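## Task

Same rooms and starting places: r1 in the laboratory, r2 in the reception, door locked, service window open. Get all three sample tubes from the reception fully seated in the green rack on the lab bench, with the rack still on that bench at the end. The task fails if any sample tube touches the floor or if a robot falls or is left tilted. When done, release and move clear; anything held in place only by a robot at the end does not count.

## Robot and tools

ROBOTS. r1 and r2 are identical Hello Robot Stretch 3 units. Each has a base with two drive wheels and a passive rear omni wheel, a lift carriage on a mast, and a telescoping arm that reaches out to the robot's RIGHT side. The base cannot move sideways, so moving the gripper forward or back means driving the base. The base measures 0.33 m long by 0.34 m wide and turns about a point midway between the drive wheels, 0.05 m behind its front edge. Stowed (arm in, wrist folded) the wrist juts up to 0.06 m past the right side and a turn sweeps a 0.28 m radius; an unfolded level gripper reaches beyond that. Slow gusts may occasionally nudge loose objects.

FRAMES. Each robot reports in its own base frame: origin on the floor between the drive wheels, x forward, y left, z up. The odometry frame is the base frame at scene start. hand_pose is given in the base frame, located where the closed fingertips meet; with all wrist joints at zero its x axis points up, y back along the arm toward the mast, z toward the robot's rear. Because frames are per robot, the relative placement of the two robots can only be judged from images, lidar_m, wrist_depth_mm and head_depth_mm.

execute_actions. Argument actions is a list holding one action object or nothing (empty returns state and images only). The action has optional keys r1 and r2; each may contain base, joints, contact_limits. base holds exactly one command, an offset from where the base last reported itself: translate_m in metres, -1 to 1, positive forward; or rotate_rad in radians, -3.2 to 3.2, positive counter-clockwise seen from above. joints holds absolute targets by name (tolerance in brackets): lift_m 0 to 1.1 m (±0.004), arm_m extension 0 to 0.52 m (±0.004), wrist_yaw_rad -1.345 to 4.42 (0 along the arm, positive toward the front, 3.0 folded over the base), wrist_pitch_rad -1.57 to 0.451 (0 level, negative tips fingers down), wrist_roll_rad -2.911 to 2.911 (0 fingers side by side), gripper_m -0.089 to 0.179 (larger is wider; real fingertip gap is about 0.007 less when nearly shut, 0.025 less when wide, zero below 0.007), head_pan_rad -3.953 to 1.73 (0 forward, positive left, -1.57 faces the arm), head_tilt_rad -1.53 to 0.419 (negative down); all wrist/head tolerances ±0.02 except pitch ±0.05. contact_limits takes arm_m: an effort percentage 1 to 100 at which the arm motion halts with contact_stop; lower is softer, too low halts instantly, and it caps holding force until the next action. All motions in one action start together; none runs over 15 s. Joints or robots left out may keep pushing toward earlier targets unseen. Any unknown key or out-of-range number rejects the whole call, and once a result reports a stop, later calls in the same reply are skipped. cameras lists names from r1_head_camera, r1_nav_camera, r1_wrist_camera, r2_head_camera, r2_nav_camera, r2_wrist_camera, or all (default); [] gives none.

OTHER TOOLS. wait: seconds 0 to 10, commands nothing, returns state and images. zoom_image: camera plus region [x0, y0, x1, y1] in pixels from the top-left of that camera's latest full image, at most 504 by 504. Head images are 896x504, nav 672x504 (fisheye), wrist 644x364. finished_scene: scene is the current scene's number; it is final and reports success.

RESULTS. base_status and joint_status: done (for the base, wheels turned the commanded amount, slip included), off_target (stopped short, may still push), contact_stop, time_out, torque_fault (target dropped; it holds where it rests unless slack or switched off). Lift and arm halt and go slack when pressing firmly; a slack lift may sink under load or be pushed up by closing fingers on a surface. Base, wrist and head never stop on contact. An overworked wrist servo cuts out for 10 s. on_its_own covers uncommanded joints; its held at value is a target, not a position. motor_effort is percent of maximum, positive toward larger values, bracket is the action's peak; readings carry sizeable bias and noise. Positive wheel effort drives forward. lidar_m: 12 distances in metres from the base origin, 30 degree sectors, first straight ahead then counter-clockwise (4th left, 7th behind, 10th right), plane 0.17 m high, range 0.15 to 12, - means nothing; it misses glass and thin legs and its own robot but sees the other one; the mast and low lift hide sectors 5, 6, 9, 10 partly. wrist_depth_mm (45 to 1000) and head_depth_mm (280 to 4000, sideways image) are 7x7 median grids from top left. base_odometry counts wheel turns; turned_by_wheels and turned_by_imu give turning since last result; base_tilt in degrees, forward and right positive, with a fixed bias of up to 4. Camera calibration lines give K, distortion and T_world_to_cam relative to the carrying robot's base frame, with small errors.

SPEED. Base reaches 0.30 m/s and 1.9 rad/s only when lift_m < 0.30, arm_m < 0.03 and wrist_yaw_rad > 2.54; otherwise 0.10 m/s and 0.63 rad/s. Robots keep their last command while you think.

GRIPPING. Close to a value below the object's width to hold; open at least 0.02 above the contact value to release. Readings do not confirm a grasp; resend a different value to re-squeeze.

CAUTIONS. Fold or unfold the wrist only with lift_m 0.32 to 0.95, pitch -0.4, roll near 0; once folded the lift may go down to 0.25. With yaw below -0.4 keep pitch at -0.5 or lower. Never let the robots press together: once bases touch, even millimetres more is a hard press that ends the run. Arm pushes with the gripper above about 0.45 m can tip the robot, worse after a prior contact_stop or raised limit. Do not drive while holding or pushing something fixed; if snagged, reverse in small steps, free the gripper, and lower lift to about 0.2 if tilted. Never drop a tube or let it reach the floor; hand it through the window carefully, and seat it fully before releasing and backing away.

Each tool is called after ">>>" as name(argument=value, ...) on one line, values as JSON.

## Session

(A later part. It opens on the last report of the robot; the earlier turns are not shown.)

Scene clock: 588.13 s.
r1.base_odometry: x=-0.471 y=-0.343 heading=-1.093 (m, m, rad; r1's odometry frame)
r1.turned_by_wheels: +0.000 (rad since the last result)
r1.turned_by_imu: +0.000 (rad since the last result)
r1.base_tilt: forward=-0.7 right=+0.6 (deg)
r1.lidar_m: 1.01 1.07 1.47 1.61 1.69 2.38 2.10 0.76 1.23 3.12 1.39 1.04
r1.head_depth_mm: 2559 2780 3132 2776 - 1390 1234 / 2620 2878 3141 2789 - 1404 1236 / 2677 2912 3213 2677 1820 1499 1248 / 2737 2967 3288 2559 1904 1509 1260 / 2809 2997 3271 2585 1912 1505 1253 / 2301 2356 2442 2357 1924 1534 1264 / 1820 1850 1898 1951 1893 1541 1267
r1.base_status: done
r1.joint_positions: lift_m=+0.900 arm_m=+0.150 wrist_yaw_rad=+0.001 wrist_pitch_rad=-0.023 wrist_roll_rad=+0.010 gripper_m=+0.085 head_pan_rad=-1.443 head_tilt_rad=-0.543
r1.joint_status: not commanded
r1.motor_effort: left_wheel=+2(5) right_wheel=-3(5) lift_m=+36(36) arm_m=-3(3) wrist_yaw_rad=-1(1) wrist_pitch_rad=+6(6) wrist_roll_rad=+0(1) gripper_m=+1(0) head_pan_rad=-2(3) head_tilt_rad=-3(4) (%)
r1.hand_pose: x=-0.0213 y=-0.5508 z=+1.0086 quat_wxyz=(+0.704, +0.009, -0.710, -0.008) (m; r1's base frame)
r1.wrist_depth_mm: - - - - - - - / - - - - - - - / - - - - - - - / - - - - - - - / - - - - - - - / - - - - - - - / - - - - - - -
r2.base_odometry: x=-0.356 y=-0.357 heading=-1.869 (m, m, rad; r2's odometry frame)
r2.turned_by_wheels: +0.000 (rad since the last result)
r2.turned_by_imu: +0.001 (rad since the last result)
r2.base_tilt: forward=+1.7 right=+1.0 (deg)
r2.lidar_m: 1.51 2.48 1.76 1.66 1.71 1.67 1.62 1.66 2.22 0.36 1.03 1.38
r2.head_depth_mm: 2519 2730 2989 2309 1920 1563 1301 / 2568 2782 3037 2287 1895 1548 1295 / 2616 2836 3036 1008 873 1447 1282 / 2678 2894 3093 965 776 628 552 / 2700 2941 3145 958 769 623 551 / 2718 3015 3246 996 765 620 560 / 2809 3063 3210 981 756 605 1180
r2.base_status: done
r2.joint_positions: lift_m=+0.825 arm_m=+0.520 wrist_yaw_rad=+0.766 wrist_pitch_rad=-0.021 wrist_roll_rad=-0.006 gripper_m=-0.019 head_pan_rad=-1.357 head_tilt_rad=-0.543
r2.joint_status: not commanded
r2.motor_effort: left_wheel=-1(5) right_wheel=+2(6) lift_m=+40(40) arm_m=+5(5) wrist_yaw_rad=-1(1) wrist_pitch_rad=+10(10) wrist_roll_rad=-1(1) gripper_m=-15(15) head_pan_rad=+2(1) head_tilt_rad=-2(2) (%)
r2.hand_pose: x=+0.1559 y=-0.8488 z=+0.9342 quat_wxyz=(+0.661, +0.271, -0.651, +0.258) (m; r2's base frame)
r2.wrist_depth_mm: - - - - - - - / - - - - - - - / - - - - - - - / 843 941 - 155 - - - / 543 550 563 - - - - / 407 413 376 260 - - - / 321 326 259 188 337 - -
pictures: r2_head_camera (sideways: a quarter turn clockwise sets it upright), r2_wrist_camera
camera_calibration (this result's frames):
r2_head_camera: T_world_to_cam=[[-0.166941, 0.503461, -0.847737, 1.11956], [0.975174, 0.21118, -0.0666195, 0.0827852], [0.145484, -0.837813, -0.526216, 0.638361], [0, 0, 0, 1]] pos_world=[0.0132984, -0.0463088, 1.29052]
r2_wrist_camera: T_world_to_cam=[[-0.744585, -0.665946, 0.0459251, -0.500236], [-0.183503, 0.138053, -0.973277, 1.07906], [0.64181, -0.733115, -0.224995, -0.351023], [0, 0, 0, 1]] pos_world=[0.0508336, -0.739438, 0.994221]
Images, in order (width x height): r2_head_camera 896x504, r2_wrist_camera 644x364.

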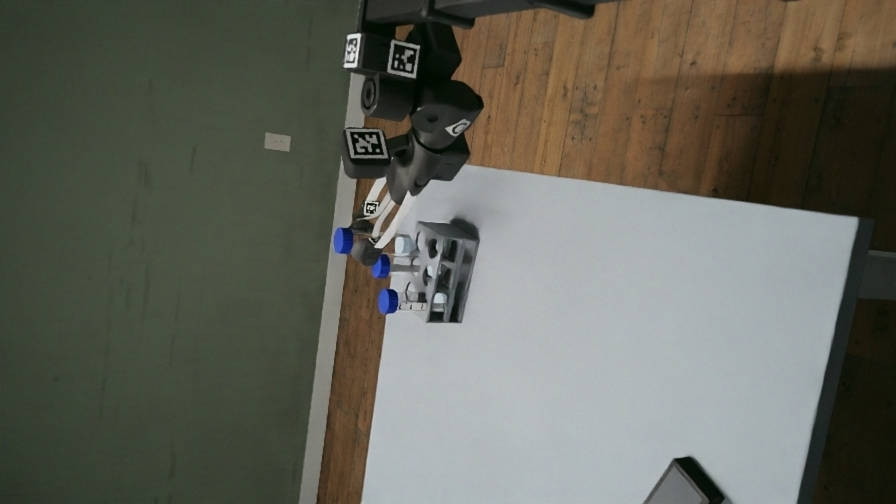

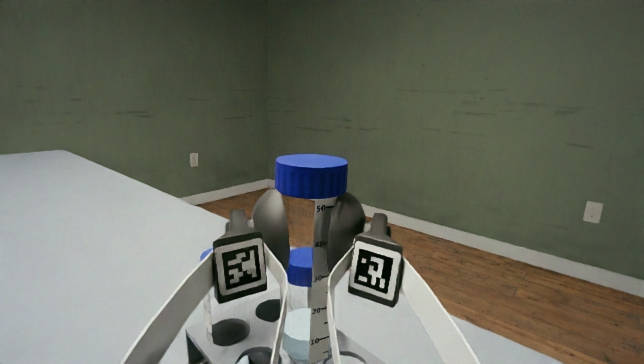

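>>> execute_actions(actions=[{"r1": {"base": {"translate_m": 0.06}}, "r2": {"joints": {"lift_m": 0.748}}}], cameras=["r2_wrist_camera"])

Scene clock: 595.63 s.
r1.base_odometry: x=-0.443 y=-0.397 heading=-1.093 (m, m, rad; r1's odometry frame)
r1.turned_by_wheels: +0.000 (rad since the last result)
r1.turned_by_imu: +0.000 (rad since the last result)
r1.base_tilt: forward=-0.5 right=+0.5 (deg)
r1.lidar_m: 0.95 1.01 1.38 1.60 1.68 2.38 2.15 0.81 1.27 3.12 1.30 0.98
r1.head_depth_mm: 2573 2806 3084 2744 - 1387 1231 / 2629 2897 3159 2780 - 1401 1236 / 2689 2934 3178 2688 1833 1505 1242 / 2726 2977 3263 2582 1909 1500 1248 / 2710 2925 3139 2598 1911 1508 1254 / 2169 2220 2285 2311 1917 1515 1266 / 1715 1751 1701 1835 1803 1528 1267
r1.base_status: done
r1.joint_positions: lift_m=+0.900 arm_m=+0.150 wrist_yaw_rad=+0.001 wrist_pitch_rad=-0.023 wrist_roll_rad=+0.010 gripper_m=+0.085 head_pan_rad=-1.443 head_tilt_rad=-0.543
r1.joint_status: not commanded
r1.motor_effort: left_wheel=+2(5) right_wheel=-3(5) lift_m=+36(35) arm_m=-3(4) wrist_yaw_rad=+0(0) wrist_pitch_rad=+6(6) wrist_roll_rad=-1(1) gripper_m=+0(0) head_pan_rad=-3(2) head_tilt_rad=-4(4) (%)
r1.hand_pose: x=-0.0213 y=-0.5508 z=+1.0086 quat_wxyz=(+0.704, +0.009, -0.710, -0.008) (m; r1's base frame)
r1.wrist_depth_mm: - - - - - - - / - - - - - - - / - - - - - - - / - - - - - - - / - - - - - - - / - - - - - - - / - - - - - - -
r2.base_odometry: x=-0.356 y=-0.357 heading=-1.869 (m, m, rad; r2's odometry frame)
r2.turned_by_wheels: +0.000 (rad since the last result)
r2.turned_by_imu: +0.001 (rad since the last result)
r2.base_tilt: forward=+1.7 right=+1.0 (deg)
r2.lidar_m: 1.51 2.48 1.76 1.66 1.70 1.67 1.62 1.66 2.22 0.36 1.04 1.38
r2.head_depth_mm: 2541 2731 2998 2776 1863 1545 1302 / 2561 2778 3037 2735 1888 1535 1294 / 2585 2833 3055 1128 872 1448 1281 / 2611 2897 3108 955 778 628 553 / 2685 2930 3132 961 769 622 550 / 2754 2984 3175 1000 765 619 559 / 2823 3077 3214 979 759 605 1179
r2.base_status: not commanded
r2.joint_positions: lift_m=+0.748 arm_m=+0.520 wrist_yaw_rad=+0.766 wrist_pitch_rad=-0.020 wrist_roll_rad=-0.006 gripper_m=-0.019 head_pan_rad=-1.357 head_tilt_rad=-0.543
r2.joint_status: all done
r2.motor_effort: left_wheel=-2(2) right_wheel=+2(2) lift_m=+31(34) arm_m=+5(5) wrist_yaw_rad=-1(1) wrist_pitch_rad=+10(10) wrist_roll_rad=-1(1) gripper_m=-15(15) head_pan_rad=+3(2) head_tilt_rad=-2(2) (%)
r2.hand_pose: x=+0.1559 y=-0.8489 z=+0.8576 quat_wxyz=(+0.661, +0.270, -0.651, +0.258) (m; r2's base frame)
r2.wrist_depth_mm: - - - - - - - / - - - - - - - / - - - - - - - / 560 572 526 156 - - - / 363 370 231 220 - - - / 271 277 229 166 290 294 - / 218 218 206 167 209 231 -
pictures: r2_wrist_camera
camera_calibration (this result's frames):
r2_wrist_camera: T_world_to_cam=[[-0.744597, -0.665933, 0.045911, -0.496693], [-0.183245, 0.137785, -0.973364, 1.00432], [0.64187, -0.733177, -0.224623, -0.36865], [0, 0, 0, 1]] pos_world=[0.0508255, -0.73943, 0.917567]
Images, in order (width x height): r2_wrist_camera 644x364.

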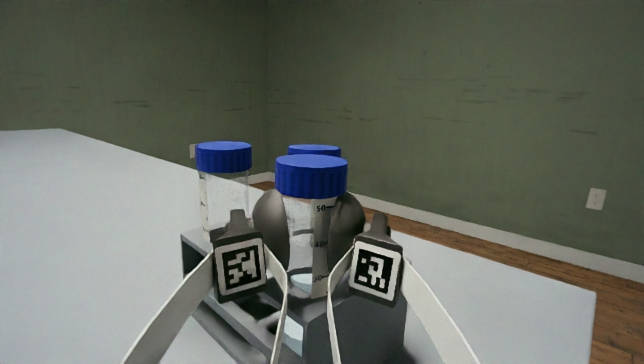

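>>> execute_actions(actions=[{"r2": {"joints": {"gripper_m": 0.055}}}], cameras=[])

>>> execute_actions(actions=[{"r1": {"base": {"translate_m": 0.06}}, "r2": {"base": {"translate_m": 0.019}, "joints": {"wrist_yaw_rad": 0.712, "lift_m": 0.745}}}], cameras=["r2_wrist_camera"])

Scene clock: 601.50 s.
r1.base_odometry: x=-0.443 y=-0.397 heading=-1.093 (m, m, rad; r1's odometry frame)
r1.turned_by_wheels: +0.000 (rad since the last result)
r1.turned_by_imu: +0.000 (rad since the last result)
r1.base_tilt: forward=-0.6 right=+0.6 (deg)
r1.lidar_m: 0.95 1.00 1.38 1.61 1.68 2.38 2.16 0.81 1.27 3.13 1.31 0.98
r1.head_depth_mm: 2576 2791 3118 2759 - 1404 1230 / 2636 2869 3165 2739 - 1410 1231 / 2633 2937 3195 2664 1827 1494 1246 / 2728 2987 3237 2561 1894 1502 1247 / 2711 2932 3173 2608 1903 1514 1254 / 2155 2232 2270 2343 1919 1515 1269 / 1717 1769 1708 1825 1791 1528 1256
r1.base_status: not commanded
r1.joint_positions: lift_m=+0.900 arm_m=+0.150 wrist_yaw_rad=+0.001 wrist_pitch_rad=-0.023 wrist_roll_rad=+0.010 gripper_m=+0.085 head_pan_rad=-1.443 head_tilt_rad=-0.543
r1.joint_status: not commanded
r1.motor_effort: left_wheel=+2(2) right_wheel=-3(3) lift_m=+36(35) arm_m=-3(3) wrist_yaw_rad=-1(0) wrist_pitch_rad=+6(6) wrist_roll_rad=+0(1) gripper_m=+1(0) head_pan_rad=-2(3) head_tilt_rad=-4(3) (%)
r1.hand_pose: x=-0.0213 y=-0.5508 z=+1.0086 quat_wxyz=(+0.704, +0.009, -0.710, -0.008) (m; r1's base frame)
r1.wrist_depth_mm: - - - - - - - / - - - - - - - / - - - - - - - / - - - - - - - / - - - - - - - / - - - - - - - / - - - - - - -
r2.base_odometry: x=-0.356 y=-0.357 heading=-1.869 (m, m, rad; r2's odometry frame)
r2.turned_by_wheels: +0.000 (rad since the last result)
r2.turned_by_imu: +0.001 (rad since the last result)
r2.base_tilt: forward=+1.6 right=+1.0 (deg)
r2.lidar_m: 1.50 2.48 1.76 1.66 1.70 1.67 1.62 1.66 2.22 0.36 1.04 1.37
r2.head_depth_mm: 2534 2735 3007 2818 1853 1543 1298 / 2575 2771 3018 2749 1893 1537 1287 / 2592 2825 3036 1130 873 1451 1280 / 2668 2880 3078 962 775 629 552 / 2694 2925 3113 962 769 624 549 / 2713 2972 3134 995 763 618 559 / 2765 3076 3196 983 759 605 1179
r2.base_status: not commanded
r2.joint_positions: lift_m=+0.748 arm_m=+0.520 wrist_yaw_rad=+0.766 wrist_pitch_rad=-0.020 wrist_roll_rad=-0.006 gripper_m=+0.055 head_pan_rad=-1.357 head_tilt_rad=-0.543
r2.joint_status: all done
r2.motor_effort: left_wheel=-1(1) right_wheel=+2(2) lift_m=+31(31) arm_m=+5(5) wrist_yaw_rad=-2(1) wrist_pitch_rad=+10(10) wrist_roll_rad=-1(1) gripper_m=+1(80) head_pan_rad=+2(1) head_tilt_rad=-2(2) (%)
r2.hand_pose: x=+0.1559 y=-0.8489 z=+0.8576 quat_wxyz=(+0.661, +0.270, -0.651, +0.258) (m; r2's base frame)
r2.wrist_depth_mm: - - - - - - - / - - - - - - - / - - - - - - - / 550 573 537 155 - - - / 365 375 281 245 - - - / 272 275 214 167 195 295 - / 217 219 210 167 210 231 -
pictures: none
No camera images: the call's "cameras" was empty. Leave "cameras" out to get every camera's image.

Scene clock: 603.03 s.
r1.base_odometry: x=-0.415 y=-0.450 heading=-1.093 (m, m, rad; r1's odometry frame)
r1.turned_by_wheels: +0.000 (rad since the last result)
r1.turned_by_imu: +0.000 (rad since the last result)
r1.base_tilt: forward=-0.6 right=+0.5 (deg)
r1.lidar_m: 0.89 0.94 1.29 1.60 1.68 2.38 2.21 0.87 1.30 3.05 1.22 0.92
r1.head_depth_mm: 2578 2825 3111 2730 - 1397 1235 / 2616 2904 3136 2831 - 1406 1239 / 2666 2913 3243 2706 1822 1486 1241 / 2751 2970 3289 2544 1894 1505 1248 / 2660 2820 2978 2581 1908 1525 1251 / 2015 2093 2157 2187 1934 1535 1257 / 1619 1643 1517 1708 1730 1539 1262
r1.base_status: done
r1.joint_positions: lift_m=+0.900 arm_m=+0.150 wrist_yaw_rad=+0.001 wrist_pitch_rad=-0.023 wrist_roll_rad=+0.010 gripper_m=+0.085 head_pan_rad=-1.443 head_tilt_rad=-0.543
r1.joint_status: not commanded
r1.motor_effort: left_wheel=+2(5) right_wheel=-3(5) lift_m=+37(36) arm_m=-3(3) wrist_yaw_rad=+0(1) wrist_pitch_rad=+6(6) wrist_roll_rad=+0(1) gripper_m=+0(0) head_pan_rad=-3(2) head_tilt_rad=-4(4) (%)
r1.hand_pose: x=-0.0213 y=-0.5508 z=+1.0086 quat_wxyz=(+0.704, +0.009, -0.710, -0.008) (m; r1's base frame)
r1.wrist_depth_mm: - - - - - - - / - - - - - - - / - - - - - - - / - - - - - - - / 974 - - - - - - / - - - - - - - / - - - - - - -
r2.base_odometry: x=-0.362 y=-0.375 heading=-1.869 (m, m, rad; r2's odometry frame)
r2.turned_by_wheels: +0.000 (rad since the last result)
r2.turned_by_imu: +0.000 (rad since the last result)
r2.base_tilt: forward=+1.7 right=+1.0 (deg)
r2.lidar_m: 1.49 2.47 1.76 1.66 1.71 1.69 1.64 1.68 2.24 0.35 1.03 1.38
r2.head_depth_mm: 2485 2742 2962 2810 1854 1541 1302 / 2569 2751 3036 2733 1867 1542 1287 / 2617 2814 3077 1125 811 688 1231 / 2614 2894 3114 950 777 629 541 / 2686 2933 3148 971 771 623 552 / 2736 3022 3183 995 764 617 560 / 2781 3044 3230 986 757 601 1175
r2.base_status: done
r2.joint_positions: lift_m=+0.745 arm_m=+0.520 wrist_yaw_rad=+0.715 wrist_pitch_rad=-0.020 wrist_roll_rad=-0.006 gripper_m=+0.055 head_pan_rad=-1.357 head_tilt_rad=-0.543
r2.joint_status: all done
r2.motor_effort: left_wheel=-2(3) right_wheel=+2(7) lift_m=+31(31) arm_m=+5(5) wrist_yaw_rad=-2(3) wrist_pitch_rad=+10(11) wrist_roll_rad=-1(1) gripper_m=+0(1) head_pan_rad=+2(2) head_tilt_rad=-2(2) (%)
r2.hand_pose: x=+0.1461 y=-0.8578 z=+0.8546 quat_wxyz=(+0.667, +0.253, -0.658, +0.241) (m; r2's base frame)
r2.wrist_depth_mm: - - - - - - - / - - - - - - - / - - - - - - - / 546 561 520 141 - - - / 359 365 319 230 - - - / 267 271 199 171 182 288 - / 212 214 200 151 205 227 -
pictures: r2_wrist_camera
camera_calibration (this result's frames):
r2_wrist_camera: T_world_to_cam=[[-0.778106, -0.626453, 0.0459111, -0.471034], [-0.175858, 0.147095, -0.973364, 1.00776], [0.603013, -0.765454, -0.224623, -0.391604], [0, 0, 0, 1]] pos_world=[0.0468505, -0.743071, 0.914576]
Images, in order (width x height): r2_wrist_camera 644x364.

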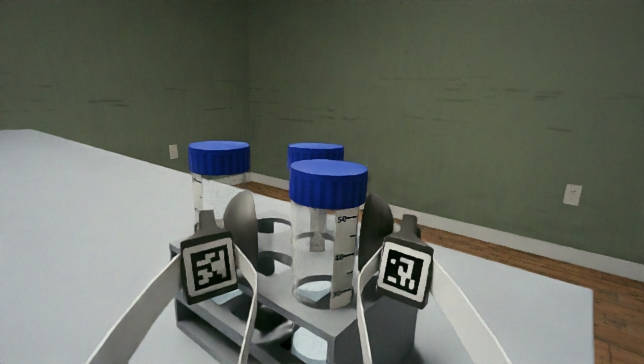

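>>> execute_actions(actions=[{"r1": {"base": {"rotate_rad": 0.5}}, "r2": {"joints": {"gripper_m": -0.02}}}], cameras=["r2_wrist_camera", "r2_head_camera"])

Scene clock: 607.80 s.
r1.base_odometry: x=-0.415 y=-0.450 heading=-0.593 (m, m, rad; r1's odometry frame)
r1.turned_by_wheels: +0.500 (rad since the last result)
r1.turned_by_imu: +0.512 (rad since the last result)
r1.base_tilt: forward=-0.6 right=+0.5 (deg)
r1.lidar_m: 0.93 1.27 1.60 1.67 2.32 2.21 0.86 1.30 3.12 1.24 0.92 0.89
r1.head_depth_mm: 1848 2116 2469 2617 - 1392 1231 / 1539 1720 1936 2183 - 1405 1230 / 1451 1594 1524 1863 1826 1488 1237 / 3481 3818 1295 1548 1697 1503 1249 / 3796 - 1233 1330 1471 1497 1262 / - - 1238 1162 1279 1398 1262 / - - 984 1045 1124 1227 1241
r1.base_status: done
r1.joint_positions: lift_m=+0.900 arm_m=+0.150 wrist_yaw_rad=+0.001 wrist_pitch_rad=-0.023 wrist_roll_rad=+0.010 gripper_m=+0.085 head_pan_rad=-1.443 head_tilt_rad=-0.543
r1.joint_status: not commanded
r1.motor_effort: left_wheel=-2(5) right_wheel=+2(6) lift_m=+36(36) arm_m=-3(3) wrist_yaw_rad=+0(0) wrist_pitch_rad=+6(7) wrist_roll_rad=-1(0) gripper_m=+0(0) head_pan_rad=-2(3) head_tilt_rad=-4(3) (%)
r1.hand_pose: x=-0.0213 y=-0.5508 z=+1.0086 quat_wxyz=(+0.704, +0.009, -0.710, -0.008) (m; r1's base frame)
r1.wrist_depth_mm: - - - - - - - / - - - - - - - / - - - - - - - / - - - - - - - / 613 606 757 - - - - / 561 536 - - - - - / 602 758 - - - - -
r2.base_odometry: x=-0.362 y=-0.375 heading=-1.869 (m, m, rad; r2's odometry frame)
r2.turned_by_wheels: +0.000 (rad since the last result)
r2.turned_by_imu: +0.001 (rad since the last result)
r2.base_tilt: forward=+1.7 right=+1.1 (deg)
r2.lidar_m: 1.49 2.47 1.76 1.66 1.71 1.69 1.63 1.69 2.24 0.35 1.04 1.38
r2.head_depth_mm: 2526 2757 2964 2772 1861 1543 1295 / 2552 2773 3012 2771 1883 1534 1285 / 2599 2829 3027 1102 812 686 1226 / 2642 2829 3095 940 776 628 541 / 2678 2919 3141 966 770 624 552 / 2691 2982 3215 992 764 618 560 / 2789 3029 3230 986 755 601 1174
r2.base_status: not commanded
r2.joint_positions: lift_m=+0.745 arm_m=+0.520 wrist_yaw_rad=+0.713 wrist_pitch_rad=-0.020 wrist_roll_rad=-0.006 gripper_m=-0.019 head_pan_rad=-1.357 head_tilt_rad=-0.543
r2.joint_status: all done
r2.motor_effort: left_wheel=-1(2) right_wheel=+2(3) lift_m=+31(30) arm_m=+5(5) wrist_yaw_rad=+0(2) wrist_pitch_rad=+10(10) wrist_roll_rad=-1(1) gripper_m=-16(90) head_pan_rad=+2(2) head_tilt_rad=-2(3) (%)
r2.hand_pose: x=+0.1458 y=-0.8581 z=+0.8546 quat_wxyz=(+0.667, +0.253, -0.658, +0.241) (m; r2's base frame)
r2.wrist_depth_mm: - - - - - - - / - - - - - - - / - - - - - - - / 540 564 516 138 - - - / 357 364 231 201 - - - / 267 269 183 175 283 288 - / 212 215 200 150 201 227 -
pictures: r2_head_camera (sideways: a quarter turn clockwise sets it upright), r2_wrist_camera
camera_calibration (this result's frames):
r2_head_camera: T_world_to_cam=[[-0.166947, 0.503463, -0.847734, 1.11955], [0.975172, 0.21119, -0.0666195, 0.0827852], [0.145492, -0.837809, -0.526221, 0.638367], [0, 0, 0, 1]] pos_world=[0.0132989, -0.0463086, 1.29052]
r2_wrist_camera: T_world_to_cam=[[-0.779086, -0.625233, 0.0459112, -0.470244], [-0.175628, 0.14737, -0.973364, 1.00794], [0.601814, -0.766398, -0.224623, -0.392257], [0, 0, 0, 1]] pos_world=[0.0467275, -0.743178, 0.914576]
Images, in order (width x height): r2_head_camera 896x504, r2_wrist_camera 644x364.

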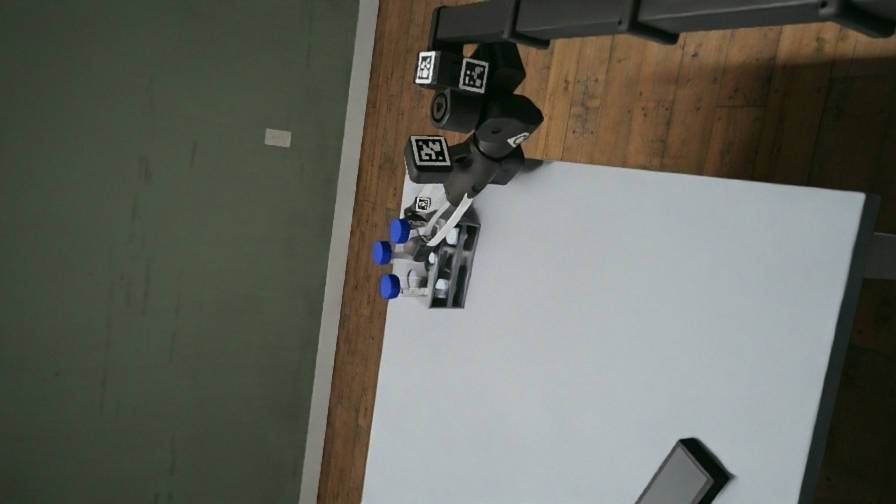

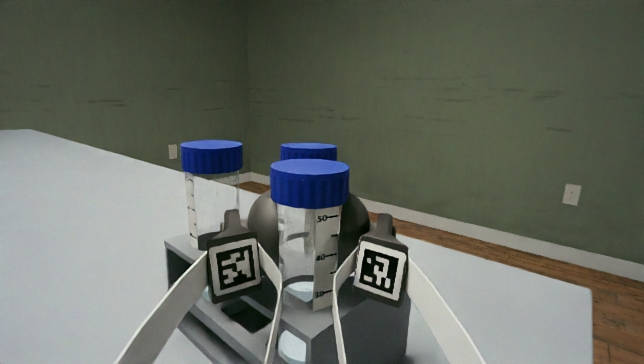

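>>> execute_actions(actions=[{"r1": {"base": {"rotate_rad": 0.5}}, "r2": {"base": {"translate_m": -0.055}, "joints": {"arm_m": 0.493}}}], cameras=["r2_wrist_camera", "r2_head_camera"])

Scene clock: 617.03 s.
r1.base_odometry: x=-0.415 y=-0.450 heading=-0.093 (m, m, rad; r1's odometry frame)
r1.turned_by_wheels: +0.500 (rad since the last result)
r1.turned_by_imu: +0.511 (rad since the last result)
r1.base_tilt: forward=-0.6 right=+0.5 (deg)
r1.lidar_m: 1.24 1.60 1.66 2.28 2.21 0.86 1.30 3.13 1.27 0.93 0.89 0.93
r1.head_depth_mm: - - 1154 911 - 1389 1230 / - - 1084 1133 - 1396 1236 / 815 892 991 1121 1286 1428 1231 / 783 859 951 1061 1208 1372 1244 / 755 823 905 1010 1138 1303 1248 / 728 790 863 961 1082 1221 1258 / 701 762 828 912 1023 1152 1233
r1.base_status: done
r1.joint_positions: lift_m=+0.900 arm_m=+0.150 wrist_yaw_rad=+0.001 wrist_pitch_rad=-0.023 wrist_roll_rad=+0.010 gripper_m=+0.085 head_pan_rad=-1.443 head_tilt_rad=-0.544
r1.joint_status: not commanded
r1.motor_effort: left_wheel=-2(6) right_wheel=+2(8) lift_m=+36(37) arm_m=-3(3) wrist_yaw_rad=-1(1) wrist_pitch_rad=+6(6) wrist_roll_rad=-1(1) gripper_m=+1(1) head_pan_rad=-3(3) head_tilt_rad=-4(4) (%)
r1.hand_pose: x=-0.0213 y=-0.5508 z=+1.0086 quat_wxyz=(+0.704, +0.009, -0.710, -0.008) (m; r1's base frame)
r1.wrist_depth_mm: 429 478 540 615 - - - / 436 490 546 619 - - - / 443 493 555 635 - - - / 453 500 564 647 - - - / 456 507 586 642 644 638 - / 460 509 618 677 757 - - / 467 534 605 701 840 - -
r2.base_odometry: x=-0.346 y=-0.323 heading=-1.869 (m, m, rad; r2's odometry frame)
r2.turned_by_wheels: +0.000 (rad since the last result)
r2.turned_by_imu: +0.001 (rad since the last result)
r2.base_tilt: forward=+1.6 right=+1.0 (deg)
r2.lidar_m: 1.54 2.48 1.76 1.66 1.71 1.63 1.58 1.63 2.16 0.36 0.37 1.38
r2.head_depth_mm: 2488 2716 3046 2752 1855 1532 1292 / 2579 2807 3057 2752 1833 1539 1297 / 2604 2831 3068 1653 1824 1530 1286 / 2623 2874 3155 919 777 647 1214 / 2673 2919 3133 958 769 626 562 / 2706 3007 3253 997 764 620 560 / 2813 3039 3227 984 757 615 1179
r2.base_status: done
r2.joint_positions: lift_m=+0.745 arm_m=+0.493 wrist_yaw_rad=+0.713 wrist_pitch_rad=-0.020 wrist_roll_rad=-0.006 gripper_m=-0.019 head_pan_rad=-1.357 head_tilt_rad=-0.543
r2.joint_status: all done
r2.motor_effort: left_wheel=-1(5) right_wheel=+2(4) lift_m=+30(30) arm_m=-6(9) wrist_yaw_rad=-1(0) wrist_pitch_rad=+10(10) wrist_roll_rad=-1(1) gripper_m=-16(16) head_pan_rad=+2(2) head_tilt_rad=-2(2) (%)
r2.hand_pose: x=+0.1458 y=-0.8318 z=+0.8546 quat_wxyz=(+0.667, +0.253, -0.658, +0.241) (m; r2's base frame)
r2.wrist_depth_mm: - - - - - - - / - - - - - - - / - - - - - - - / 549 562 522 138 - - - / 357 362 242 201 - - - / 266 258 176 175 285 322 - / 213 214 191 153 205 - -
pictures: r2_head_camera (sideways: a quarter turn clockwise sets it upright), r2_wrist_camera
camera_calibration (this result's frames):
r2_head_camera: T_world_to_cam=[[-0.166949, 0.503464, -0.847734, 1.11955], [0.975171, 0.211193, -0.0666195, 0.0827852], [0.145495, -0.837808, -0.526222, 0.638369], [0, 0, 0, 1]] pos_world=[0.013299, -0.0463086, 1.29052]
r2_wrist_camera: T_world_to_cam=[[-0.779085, -0.625235, 0.0459105, -0.453813], [-0.175628, 0.14737, -0.973364, 1.00407], [0.601815, -0.766396, -0.224623, -0.372115], [0, 0, 0, 1]] pos_world=[0.0467276, -0.716898, 0.914576]
Images, in order (width x height): r2_head_camera 896x504, r2_wrist_camera 644x364.

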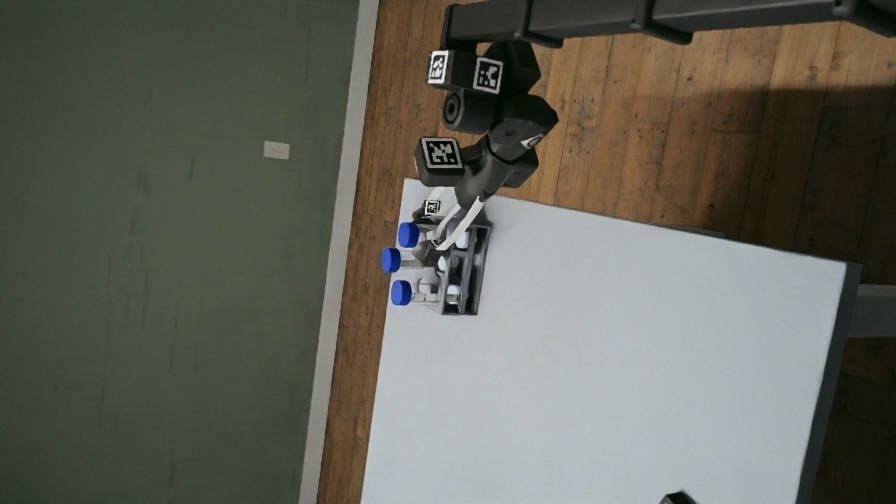

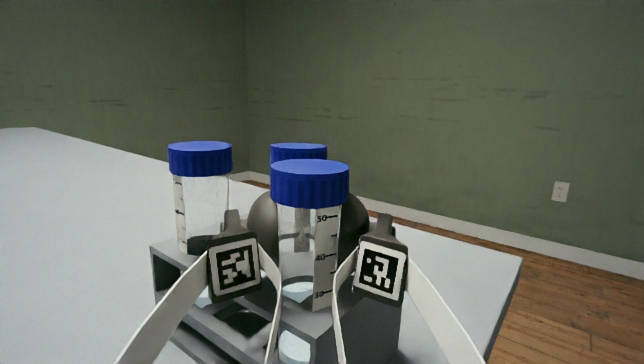

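>>> execute_actions(actions=[{"r1": {"base": {"rotate_rad": 0.502}}, "r2": {"joints": {"lift_m": 0.835}}}], cameras=["r2_wrist_camera"])

>>> execute_actions(actions=[{"r1": {"base": {"translate_m": -0.40}, "joints": {"head_pan_rad": -1.57, "head_tilt_rad": -0.45}}, "r2": {"base": {"rotate_rad": -2.335}, "joints": {"arm_m": 0.15, "wrist_yaw_rad": 0.0, "lift_m": 0.93, "head_pan_rad": -0.8, "head_tilt_rad": -0.4}}}], cameras=["r2_wrist_camera", "r2_nav_camera"])

Scene clock: 639.70 s.
r1.base_odometry: x=-0.415 y=-0.450 heading=+0.409 (m, m, rad; r1's odometry frame)
r1.turned_by_wheels: +0.502 (rad since the last result)
r1.turned_by_imu: +0.513 (rad since the last result)
r1.base_tilt: forward=-0.6 right=+0.5 (deg)
r1.lidar_m: 1.60 1.65 2.24 2.22 1.54 1.31 3.12 1.29 0.93 0.89 0.92 1.22
r1.head_depth_mm: 703 769 856 929 - 1302 1227 / 711 783 869 938 - 1330 1235 / 721 798 881 978 1153 1323 1237 / 731 807 891 1006 1150 1342 1251 / 741 817 911 1025 1186 1372 1247 / 752 826 923 1036 1181 1389 1263 / 762 828 919 1035 1202 1402 1264
r1.base_status: done
r1.joint_positions: lift_m=+0.900 arm_m=+0.150 wrist_yaw_rad=+0.001 wrist_pitch_rad=-0.023 wrist_roll_rad=+0.010 gripper_m=+0.085 head_pan_rad=-1.443 head_tilt_rad=-0.544
r1.joint_status: not commanded
r1.motor_effort: left_wheel=-2(5) right_wheel=+2(7) lift_m=+36(36) arm_m=-3(3) wrist_yaw_rad=+0(1) wrist_pitch_rad=+6(6) wrist_roll_rad=+0(1) gripper_m=-1(1) head_pan_rad=-3(3) head_tilt_rad=-4(4) (%)
r1.hand_pose: x=-0.0213 y=-0.5508 z=+1.0086 quat_wxyz=(+0.704, +0.009, -0.710, -0.008) (m; r1's base frame)
r1.wrist_depth_mm: 475 472 475 477 478 480 481 / 483 483 489 488 490 488 492 / 491 493 496 496 501 501 502 / 505 502 506 508 515 507 514 / 513 512 516 522 517 523 522 / 524 527 537 534 533 538 536 / 535 545 542 539 553 547 554
r2.base_odometry: x=-0.346 y=-0.323 heading=-1.869 (m, m, rad; r2's odometry frame)
r2.turned_by_wheels: +0.000 (rad since the last result)
r2.turned_by_imu: +0.001 (rad since the last result)
r2.base_tilt: forward=+1.6 right=+1.0 (deg)
r2.lidar_m: 1.54 2.47 1.76 1.66 1.71 1.63 1.58 1.63 2.17 0.36 0.37 1.38
r2.head_depth_mm: 2526 2707 2941 2318 1931 1540 1300 / 2561 2776 3008 2271 1907 1538 1284 / 2584 2840 3054 1658 1827 1525 1282 / 2637 2878 3121 924 777 646 1216 / 2694 2926 3123 959 771 622 562 / 2743 2984 3235 995 764 620 560 / 2810 3045 3273 990 757 616 1174
r2.base_status: not commanded
r2.joint_positions: lift_m=+0.835 arm_m=+0.493 wrist_yaw_rad=+0.713 wrist_pitch_rad=-0.020 wrist_roll_rad=-0.006 gripper_m=-0.019 head_pan_rad=-1.357 head_tilt_rad=-0.543
r2.joint_status: all done
r2.motor_effort: left_wheel=-1(1) right_wheel=+2(1) lift_m=+40(41) arm_m=-6(6) wrist_yaw_rad=-1(1) wrist_pitch_rad=+10(11) wrist_roll_rad=-1(1) gripper_m=-17(16) head_pan_rad=+2(2) head_tilt_rad=-2(3) (%)
r2.hand_pose: x=+0.1458 y=-0.8318 z=+0.9443 quat_wxyz=(+0.667, +0.253, -0.658, +0.241) (m; r2's base frame)
r2.wrist_depth_mm: - - - - - - - / - - - - - - - / - - - - - - - / 871 - - 138 - - - / 566 579 625 - - - - / 423 428 396 219 - - - / 337 339 264 242 348 - -
pictures: r2_wrist_camera
camera_calibration (this result's frames):
r2_wrist_camera: T_world_to_cam=[[-0.779086, -0.625234, 0.0459111, -0.45793], [-0.175628, 0.14737, -0.973364, 1.09137], [0.601814, -0.766397, -0.224623, -0.351969], [0, 0, 0, 1]] pos_world=[0.0467276, -0.716897, 1.00426]
Images, in order (width x height): r2_wrist_camera 644x364.

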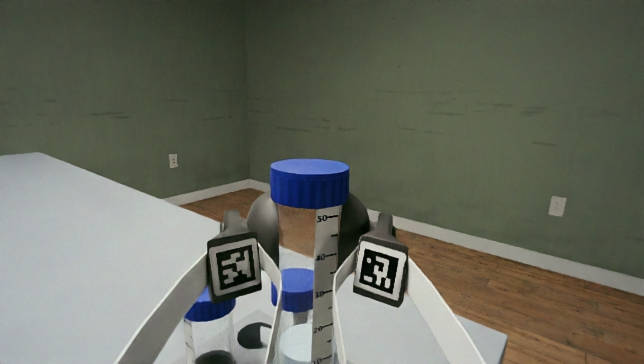

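Scene clock: 644.93 s.
r1.base_odometry: x=-0.783 y=-0.609 heading=+0.409 (m, m, rad; r1's odometry frame)
r1.turned_by_wheels: +0.000 (rad since the last result)
r1.turned_by_imu: +0.001 (rad since the last result)
r1.base_tilt: forward=-0.6 right=+0.5 (deg)
r1.lidar_m: 2.00 2.07 2.81 0.75 1.00 2.85 2.74 1.30 0.94 0.90 0.93 1.21
r1.head_depth_mm: - - - 894 - - 1283 / - - 2700 907 - - 1281 / 735 791 868 945 - - 1299 / 735 797 869 950 1065 1199 1292 / 735 797 873 963 1072 1208 1308 / 735 801 870 961 1071 1215 1303 / 736 800 878 967 1066 1213 1305
r1.base_status: done
r1.joint_positions: lift_m=+0.900 arm_m=+0.150 wrist_yaw_rad=+0.001 wrist_pitch_rad=-0.023 wrist_roll_rad=+0.010 gripper_m=+0.085 head_pan_rad=-1.563 head_tilt_rad=-0.458
r1.joint_status: all done
r1.motor_effort: left_wheel=-2(6) right_wheel=+3(4) lift_m=+36(36) arm_m=-3(3) wrist_yaw_rad=+0(1) wrist_pitch_rad=+6(6) wrist_roll_rad=-1(0) gripper_m=+0(1) head_pan_rad=-3(13) head_tilt_rad=+6(16) (%)
r1.hand_pose: x=-0.0213 y=-0.5508 z=+1.0086 quat_wxyz=(+0.704, +0.009, -0.710, -0.008) (m; r1's base frame)
r1.wrist_depth_mm: 478 481 482 484 - - - / 488 491 489 491 - - - / 500 499 500 503 - - - / 511 510 517 510 - - - / 524 532 524 529 544 565 559 / 534 534 538 541 542 377 372 / 540 545 548 546 551 311 311
r2.base_odometry: x=-0.346 y=-0.323 heading=+2.079 (m, m, rad; r2's odometry frame)
r2.turned_by_wheels: -2.335 (rad since the last result)
r2.turned_by_imu: -2.296 (rad since the last result)
r2.base_tilt: forward=+1.7 right=+1.0 (deg)
r2.lidar_m: 1.81 3.09 0.36 1.16 2.74 2.74 1.96 1.66 1.66 1.83 1.58 1.58
r2.head_depth_mm: 1331 1419 1524 1666 1815 1757 1418 / 1333 1429 1534 1671 1798 1742 1411 / 1331 1427 1531 1662 1824 1724 1401 / 1322 1427 1523 1649 1804 1710 1402 / 1326 1415 1524 1644 1785 1706 1386 / 1324 1408 1516 1643 1799 1689 1380 / 1311 1402 1508 1640 1787 1675 1362
r2.base_status: done
r2.joint_positions: lift_m=+0.930 arm_m=+0.150 wrist_yaw_rad=+0.001 wrist_pitch_rad=-0.020 wrist_roll_rad=-0.006 gripper_m=-0.019 head_pan_rad=-0.807 head_tilt_rad=-0.409
r2.joint_status: all done
r2.motor_effort: left_wheel=+2(8) right_wheel=-4(10) lift_m=+40(41) arm_m=-6(7) wrist_yaw_rad=+0(4) wrist_pitch_rad=+10(10) wrist_roll_rad=-1(1) gripper_m=-16(16) head_pan_rad=+2(25) head_tilt_rad=+4(12) (%)
r2.hand_pose: x=-0.0212 y=-0.5510 z=+1.0393 quat_wxyz=(+0.709, +0.008, -0.705, -0.007) (m; r2's base frame)
r2.wrist_depth_mm: 964 - - - - - - / - - - - - - - / - - - - - - - / - - - 138 - - - / - - - - - - - / - - - - - - - / - - - - - - -
pictures: r2_nav_camera (sideways: a quarter turn counterclockwise sets it upright), r2_wrist_camera
camera_calibration (this result's frames):
r2_nav_camera: T_world_to_cam=[[0.262909, -0.297395, 0.917843, -1.15494], [-0.742409, -0.669933, -0.0044113, 0.0679051], [0.616205, -0.680254, -0.39692, 0.464857], [0, 0, 0, 1]] pos_world=[0.0676098, 0.01824, 1.24486]
r2_wrist_camera: T_world_to_cam=[[-0.998307, 0.0357117, 0.0459137, -0.05734], [-0.0366707, 0.226316, -0.973364, 1.15957], [-0.0451514, -0.973399, -0.224623, -0.142716], [0, 0, 0, 1]] pos_world=[-0.0211645, -0.399301, 1.09926]
Images, in order (width x height): r2_nav_camera 672x504, r2_wrist_camera 644x364.

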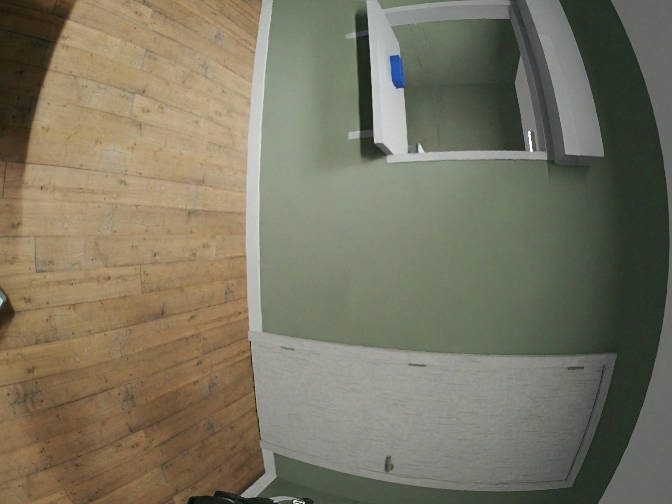

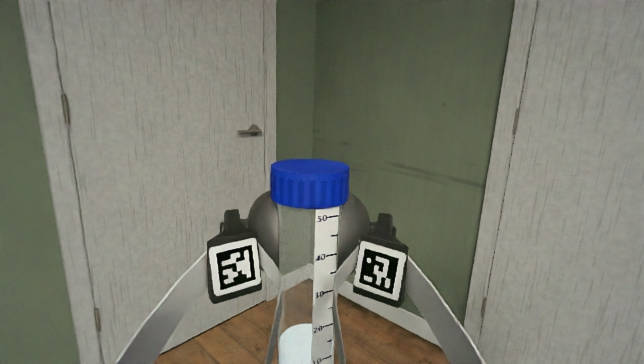

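>>> execute_actions(actions=[{"r1": {"base": {"translate_m": -0.56}, "joints": {"lift_m": 0.86}}, "r2": {"base": {"translate_m": 1.0}, "joints": {"head_pan_rad": -0.8, "head_tilt_rad": -0.5}}}], cameras=["r1_head_camera", "r1_wrist_camera", "r2_head_camera"])

Scene clock: 661.00 s.
r1.base_odometry: x=-1.296 y=-0.831 heading=+0.408 (m, m, rad; r1's odometry frame)
r1.turned_by_wheels: +0.000 (rad since the last result)
r1.turned_by_imu: +0.001 (rad since the last result)
r1.base_tilt: forward=-0.6 right=+0.6 (deg)
r1.lidar_m: 2.57 2.66 0.88 0.75 3.14 2.27 2.18 1.31 0.95 0.91 0.94 1.27
r1.head_depth_mm: - - - 892 1040 - 1238 / - - - 906 1036 - 1243 / - - - 915 - - 1273 / - - 2820 923 1081 1211 1301 / - 3982 2956 936 1079 1210 1305 / - - - 944 1083 1226 1307 / - - - 955 1080 1216 1317
r1.base_status: done
r1.joint_positions: lift_m=+0.860 arm_m=+0.150 wrist_yaw_rad=+0.001 wrist_pitch_rad=-0.023 wrist_roll_rad=+0.010 gripper_m=+0.085 head_pan_rad=-1.563 head_tilt_rad=-0.458
r1.joint_status: all done
r1.motor_effort: left_wheel=-2(5) right_wheel=+2(4) lift_m=+30(30) arm_m=-3(3) wrist_yaw_rad=+0(0) wrist_pitch_rad=+7(7) wrist_roll_rad=-1(1) gripper_m=+0(0) head_pan_rad=-3(2) head_tilt_rad=+5(4) (%)
r1.hand_pose: x=-0.0213 y=-0.5508 z=+0.9688 quat_wxyz=(+0.704, +0.009, -0.710, -0.008) (m; r1's base frame)
r1.wrist_depth_mm: 567 - - - - - 541 / 570 - - - - - 545 / 566 - - - - - 544 / 561 - - 785 - - 548 / 474 469 510 456 488 439 433 / 309 309 310 310 311 309 313 / 557 556 555 556 561 565 564
r2.base_odometry: x=-0.833 y=+0.550 heading=+2.079 (m, m, rad; r2's odometry frame)
r2.turned_by_wheels: +0.000 (rad since the last result)
r2.turned_by_imu: +0.008 (rad since the last result)
r2.base_tilt: forward=+1.7 right=+1.0 (deg)
r2.lidar_m: 1.00 1.72 2.39 2.76 2.08 0.84 2.76 2.35 1.73 1.01 0.87 0.87
r2.head_depth_mm: 714 773 847 935 1048 1186 1305 / - 884 871 896 1045 1179 1307 / - - 2577 839 1035 1178 1290 / - 3675 2523 831 1030 1168 1278 / - 3535 3841 818 1030 1165 1277 / - 1765 1437 807 1028 1158 1265 / - - 3878 800 1022 1154 1262
r2.base_status: done
r2.joint_positions: lift_m=+0.930 arm_m=+0.150 wrist_yaw_rad=+0.001 wrist_pitch_rad=-0.020 wrist_roll_rad=-0.006 gripper_m=-0.019 head_pan_rad=-0.807 head_tilt_rad=-0.494
r2.joint_status: all done
r2.motor_effort: left_wheel=+2(5) right_wheel=-3(5) lift_m=+40(40) arm_m=-6(7) wrist_yaw_rad=-1(1) wrist_pitch_rad=+10(10) wrist_roll_rad=-1(1) gripper_m=-16(16) head_pan_rad=+2(1) head_tilt_rad=-2(10) (%)
r2.hand_pose: x=-0.0212 y=-0.5510 z=+1.0393 quat_wxyz=(+0.709, +0.008, -0.705, -0.007) (m; r2's base frame)
r2.wrist_depth_mm: 457 529 646 801 - - - / 470 539 668 837 - - - / 478 562 679 880 - - - / 491 575 711 139 - - - / 506 592 676 850 - - - / 517 607 789 911 - - - / 525 602 791 912 - - -
pictures: r1_head_camera (sideways: a quarter turn clockwise sets it upright), r1_wrist_camera, r2_head_camera (sideways: a quarter turn clockwise sets it upright)
camera_calibration (this result's frames):
r1_head_camera: T_world_to_cam=[[0.00446765, 0.455327, -0.890313, 1.18002], [0.999096, 0.0356017, 0.0232211, -0.0335608], [0.0422699, -0.889612, -0.454757, 0.548824], [0, 0, 0, 1]] pos_world=[0.00505988, -0.0478584, 1.30094]
r1_wrist_camera: T_world_to_cam=[[-0.999868, 0.00528646, -0.0153337, -0.00417537], [0.0159944, 0.164447, -0.986256, 1.08344], [-0.00269222, -0.986372, -0.16451, -0.218957], [0, 0, 0, 1]] pos_world=[-0.0220933, -0.394119, 1.03246]
r2_head_camera: T_world_to_cam=[[-0.376084, 0.311143, -0.872783, 1.1535], [0.723141, 0.68749, -0.0665164, 0.0841925], [0.579333, -0.656161, -0.483555, 0.580206], [0, 0, 0, 1]] pos_world=[0.036796, -0.0360752, 1.29291]
Images, in order (width x height): r1_head_camera 896x504, r1_wrist_camera 644x364, r2_head_camera 896x504.

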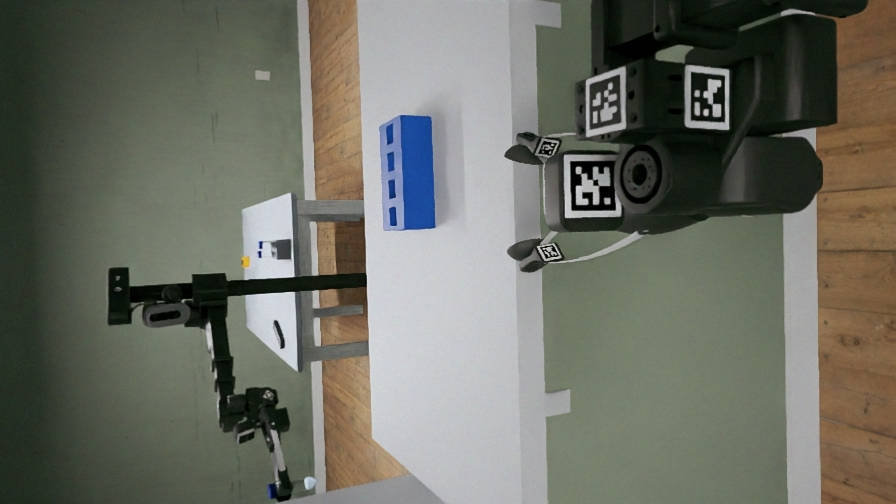

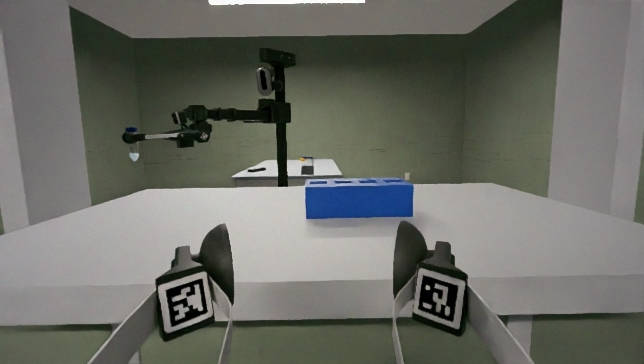

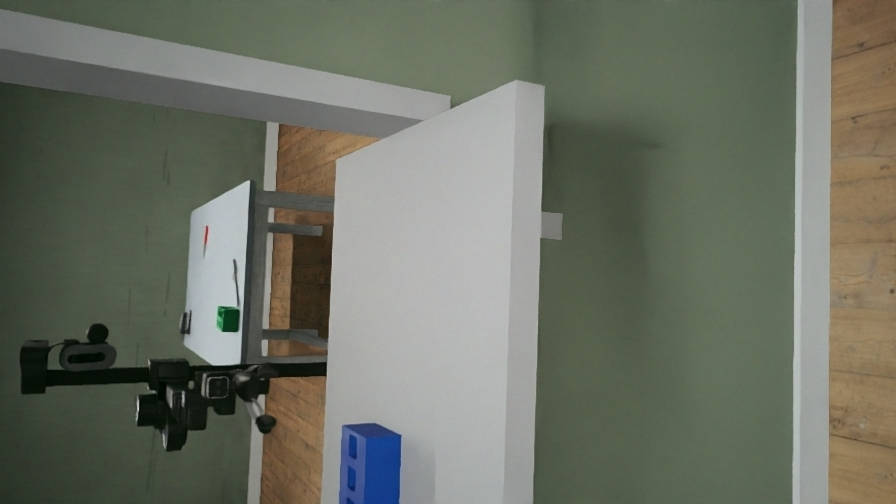

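>>> execute_actions(actions=[{"r1": {"base": {"rotate_rad": 1.555}, "joints": {"arm_m": 0.05, "lift_m": 0.80}}, "r2": {"base": {"rotate_rad": 0.782}, "joints": {"head_pan_rad": -1.45, "head_tilt_rad": -0.45}}}], cameras=[])

>>> execute_actions(actions=[{"r1": {"base": {"translate_m": -0.04}}, "r2": {"base": {"translate_m": 0.19}, "joints": {"arm_m": 0.36}}}], cameras=["r2_head_camera", "r2_wrist_camera"])

Scene clock: 704.17 s.
r1.base_odometry: x=-1.296 y=-0.831 heading=+1.963 (m, m, rad; r1's odometry frame)
r1.turned_by_wheels: +1.555 (rad since the last result)
r1.turned_by_imu: +1.591 (rad since the last result)
r1.base_tilt: forward=-0.6 right=+0.5 (deg)
r1.lidar_m: 0.75 3.11 2.27 2.17 1.31 0.94 0.91 0.94 1.27 2.56 2.64 0.89
r1.head_depth_mm: 2147 2365 2552 2691 2083 1584 1361 / 2163 2361 2579 2746 2080 1581 1355 / 2184 2383 2572 2746 2088 1659 - / 2182 2343 2609 2760 2112 1622 1305 / 2215 2396 2592 2801 2139 1633 1319 / 2188 2391 2629 2774 2144 1629 1320 / 2192 2372 2605 2759 2148 1640 1329
r1.base_status: done
r1.joint_positions: lift_m=+0.800 arm_m=+0.050 wrist_yaw_rad=+0.001 wrist_pitch_rad=-0.023 wrist_roll_rad=+0.010 gripper_m=+0.085 head_pan_rad=-1.563 head_tilt_rad=-0.458
r1.joint_status: all done
r1.motor_effort: left_wheel=-2(5) right_wheel=+3(8) lift_m=+31(28) arm_m=-3(4) wrist_yaw_rad=+0(0) wrist_pitch_rad=+6(6) wrist_roll_rad=-1(0) gripper_m=+0(1) head_pan_rad=-3(4) head_tilt_rad=+4(4) (%)
r1.hand_pose: x=-0.0213 y=-0.4508 z=+0.9088 quat_wxyz=(+0.704, +0.009, -0.710, -0.008) (m; r1's base frame)
r1.wrist_depth_mm: - - - - - - - / - - - - - - - / - - - - - - - / - - - - - - - / - - - - - - - / - - - - - - - / - - - - - - -
r2.base_odometry: x=-0.833 y=+0.550 heading=+2.861 (m, m, rad; r2's odometry frame)
r2.turned_by_wheels: +0.782 (rad since the last result)
r2.turned_by_imu: +0.770 (rad since the last result)
r2.base_tilt: forward=+1.7 right=+1.0 (deg)
r2.lidar_m: 2.40 2.47 0.85 1.14 3.44 2.45 2.35 1.25 0.90 0.87 0.90 1.22
r2.head_depth_mm: - - - 913 - - 1215 / - - 2781 971 - - 1235 / - - - 957 - - 1243 / - - 2605 891 1010 1129 1253 / - - - 885 1028 1139 1267 / - - - 868 1042 1164 1273 / - - - 857 1062 1188 1294
r2.base_status: done
r2.joint_positions: lift_m=+0.930 arm_m=+0.150 wrist_yaw_rad=+0.001 wrist_pitch_rad=-0.020 wrist_roll_rad=-0.006 gripper_m=-0.019 head_pan_rad=-1.443 head_tilt_rad=-0.458
r2.joint_status: all done
r2.motor_effort: left_wheel=-1(4) right_wheel=+2(7) lift_m=+40(40) arm_m=-6(7) wrist_yaw_rad=+0(1) wrist_pitch_rad=+10(10) wrist_roll_rad=-1(1) gripper_m=-17(16) head_pan_rad=-2(28) head_tilt_rad=+3(8) (%)
r2.hand_pose: x=-0.0212 y=-0.5510 z=+1.0393 quat_wxyz=(+0.709, +0.008, -0.705, -0.007) (m; r2's base frame)
r2.wrist_depth_mm: - - - - - 440 450 / - - - - - 456 463 / - - - - - 481 485 / 646 574 769 138 618 493 509 / 472 483 516 436 510 518 526 / 350 357 334 346 374 535 547 / 282 285 290 290 297 326 574
pictures: none
No camera images: the call's "cameras" was empty. Leave "cameras" out to get every camera's image.

Scene clock: 707.00 s.
r1.base_odometry: x=-1.281 y=-0.868 heading=+1.963 (m, m, rad; r1's odometry frame)
r1.turned_by_wheels: +0.000 (rad since the last result)
r1.turned_by_imu: +0.000 (rad since the last result)
r1.base_tilt: forward=-0.6 right=+0.5 (deg)
r1.lidar_m: 0.79 3.12 2.28 2.17 1.25 0.90 0.87 0.89 1.22 2.56 2.65 0.92
r1.head_depth_mm: 2178 2354 2507 2614 2070 1593 1363 / 2167 2359 2586 2748 2057 1593 1358 / 2171 2327 2583 2786 2095 1678 - / 2191 2346 2587 2751 2093 1608 1311 / 2186 2386 2608 2772 2124 1623 1315 / 2212 2396 2605 2805 2131 1646 1319 / 2202 2356 2575 2780 2167 1663 1330
r1.base_status: done
r1.joint_positions: lift_m=+0.800 arm_m=+0.050 wrist_yaw_rad=+0.001 wrist_pitch_rad=-0.023 wrist_roll_rad=+0.010 gripper_m=+0.085 head_pan_rad=-1.563 head_tilt_rad=-0.458
r1.joint_status: not commanded
r1.motor_effort: left_wheel=-2(6) right_wheel=+2(3) lift_m=+30(30) arm_m=-2(3) wrist_yaw_rad=-1(1) wrist_pitch_rad=+7(7) wrist_roll_rad=+0(1) gripper_m=+0(0) head_pan_rad=-3(3) head_tilt_rad=+5(4) (%)
r1.hand_pose: x=-0.0213 y=-0.4508 z=+0.9088 quat_wxyz=(+0.704, +0.009, -0.710, -0.008) (m; r1's base frame)
r1.wrist_depth_mm: - - - - - - 984 / - - - - - - - / - - - - - - - / - - - - - - - / - - - - - - - / - - - - - - - / - - - - - - -
r2.base_odometry: x=-1.015 y=+0.603 heading=+2.861 (m, m, rad; r2's odometry frame)
r2.turned_by_wheels: +0.000 (rad since the last result)
r2.turned_by_imu: +0.001 (rad since the last result)
r2.base_tilt: forward=+1.7 right=+1.0 (deg)
r2.lidar_m: 2.20 2.28 3.10 0.80 3.60 2.65 2.53 1.25 0.90 0.87 0.90 1.21
r2.head_depth_mm: - - - - 971 1065 1195 / - - 2535 - 747 1088 1219 / - - - 901 999 1106 1244 / - - 2623 892 1012 1122 1253 / - - - 881 1023 1143 1254 / - - - 866 1039 1168 1278 / - - - 857 1054 1187 1291
r2.base_status: done
r2.joint_positions: lift_m=+0.930 arm_m=+0.360 wrist_yaw_rad=+0.001 wrist_pitch_rad=-0.020 wrist_roll_rad=-0.006 gripper_m=-0.019 head_pan_rad=-1.443 head_tilt_rad=-0.458
r2.joint_status: all done
r2.motor_effort: left_wheel=-2(3) right_wheel=+3(8) lift_m=+40(40) arm_m=+5(7) wrist_yaw_rad=-1(1) wrist_pitch_rad=+10(10) wrist_roll_rad=-1(1) gripper_m=-17(16) head_pan_rad=-3(3) head_tilt_rad=+3(3) (%)
r2.hand_pose: x=-0.0212 y=-0.7603 z=+1.0393 quat_wxyz=(+0.709, +0.008, -0.705, -0.007) (m; r2's base frame)
r2.wrist_depth_mm: - - - - - - - / - - - - - - - / - - - - - - - / - - - 139 - - - / 470 360 387 435 513 520 461 / 316 310 325 349 374 376 388 / 279 280 286 267 291 297 301
pictures: r2_head_camera (sideways: a quarter turn clockwise sets it upright), r2_wrist_camera
camera_calibration (this result's frames):
r2_head_camera: T_world_to_cam=[[-0.113652, 0.442432, -0.889571, 1.17379], [0.990429, 0.121035, -0.0663403, 0.0823359], [0.0783186, -0.888597, -0.451953, 0.542143], [0, 0, 0, 1]] pos_world=[0.00939635, -0.0475427, 1.29466]
r2_wrist_camera: T_world_to_cam=[[-0.998307, 0.0357138, 0.045913, -0.0498642], [-0.0366695, 0.226315, -0.973364, 1.20694], [-0.0451533, -0.973399, -0.224623, -0.346435], [0, 0, 0, 1]] pos_world=[-0.0211647, -0.608587, 1.09926]
Images, in order (width x height): r2_head_camera 896x504, r2_wrist_camera 644x364.

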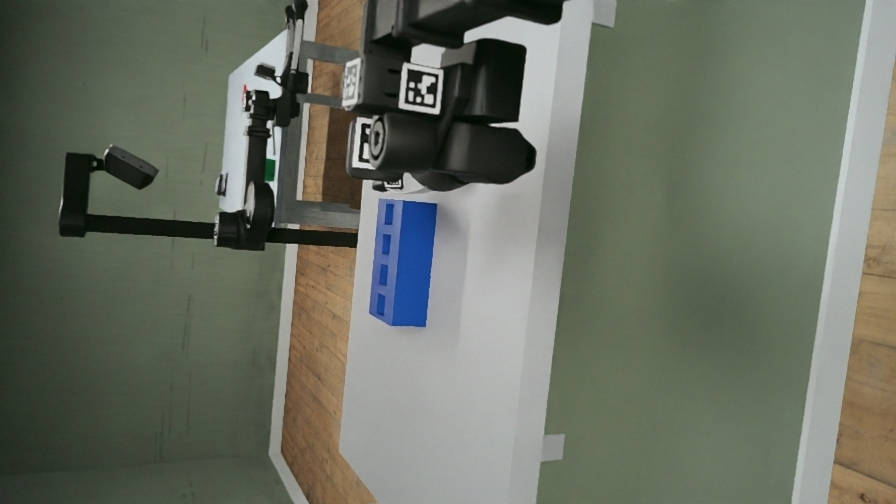

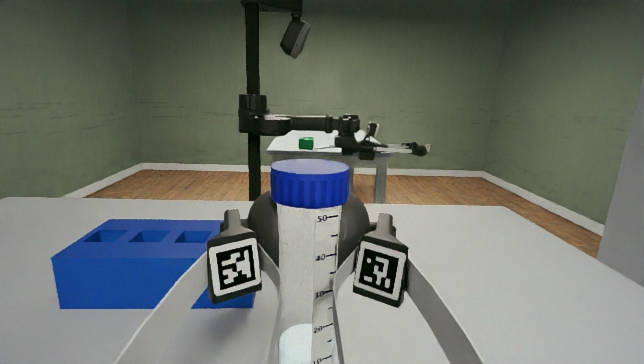

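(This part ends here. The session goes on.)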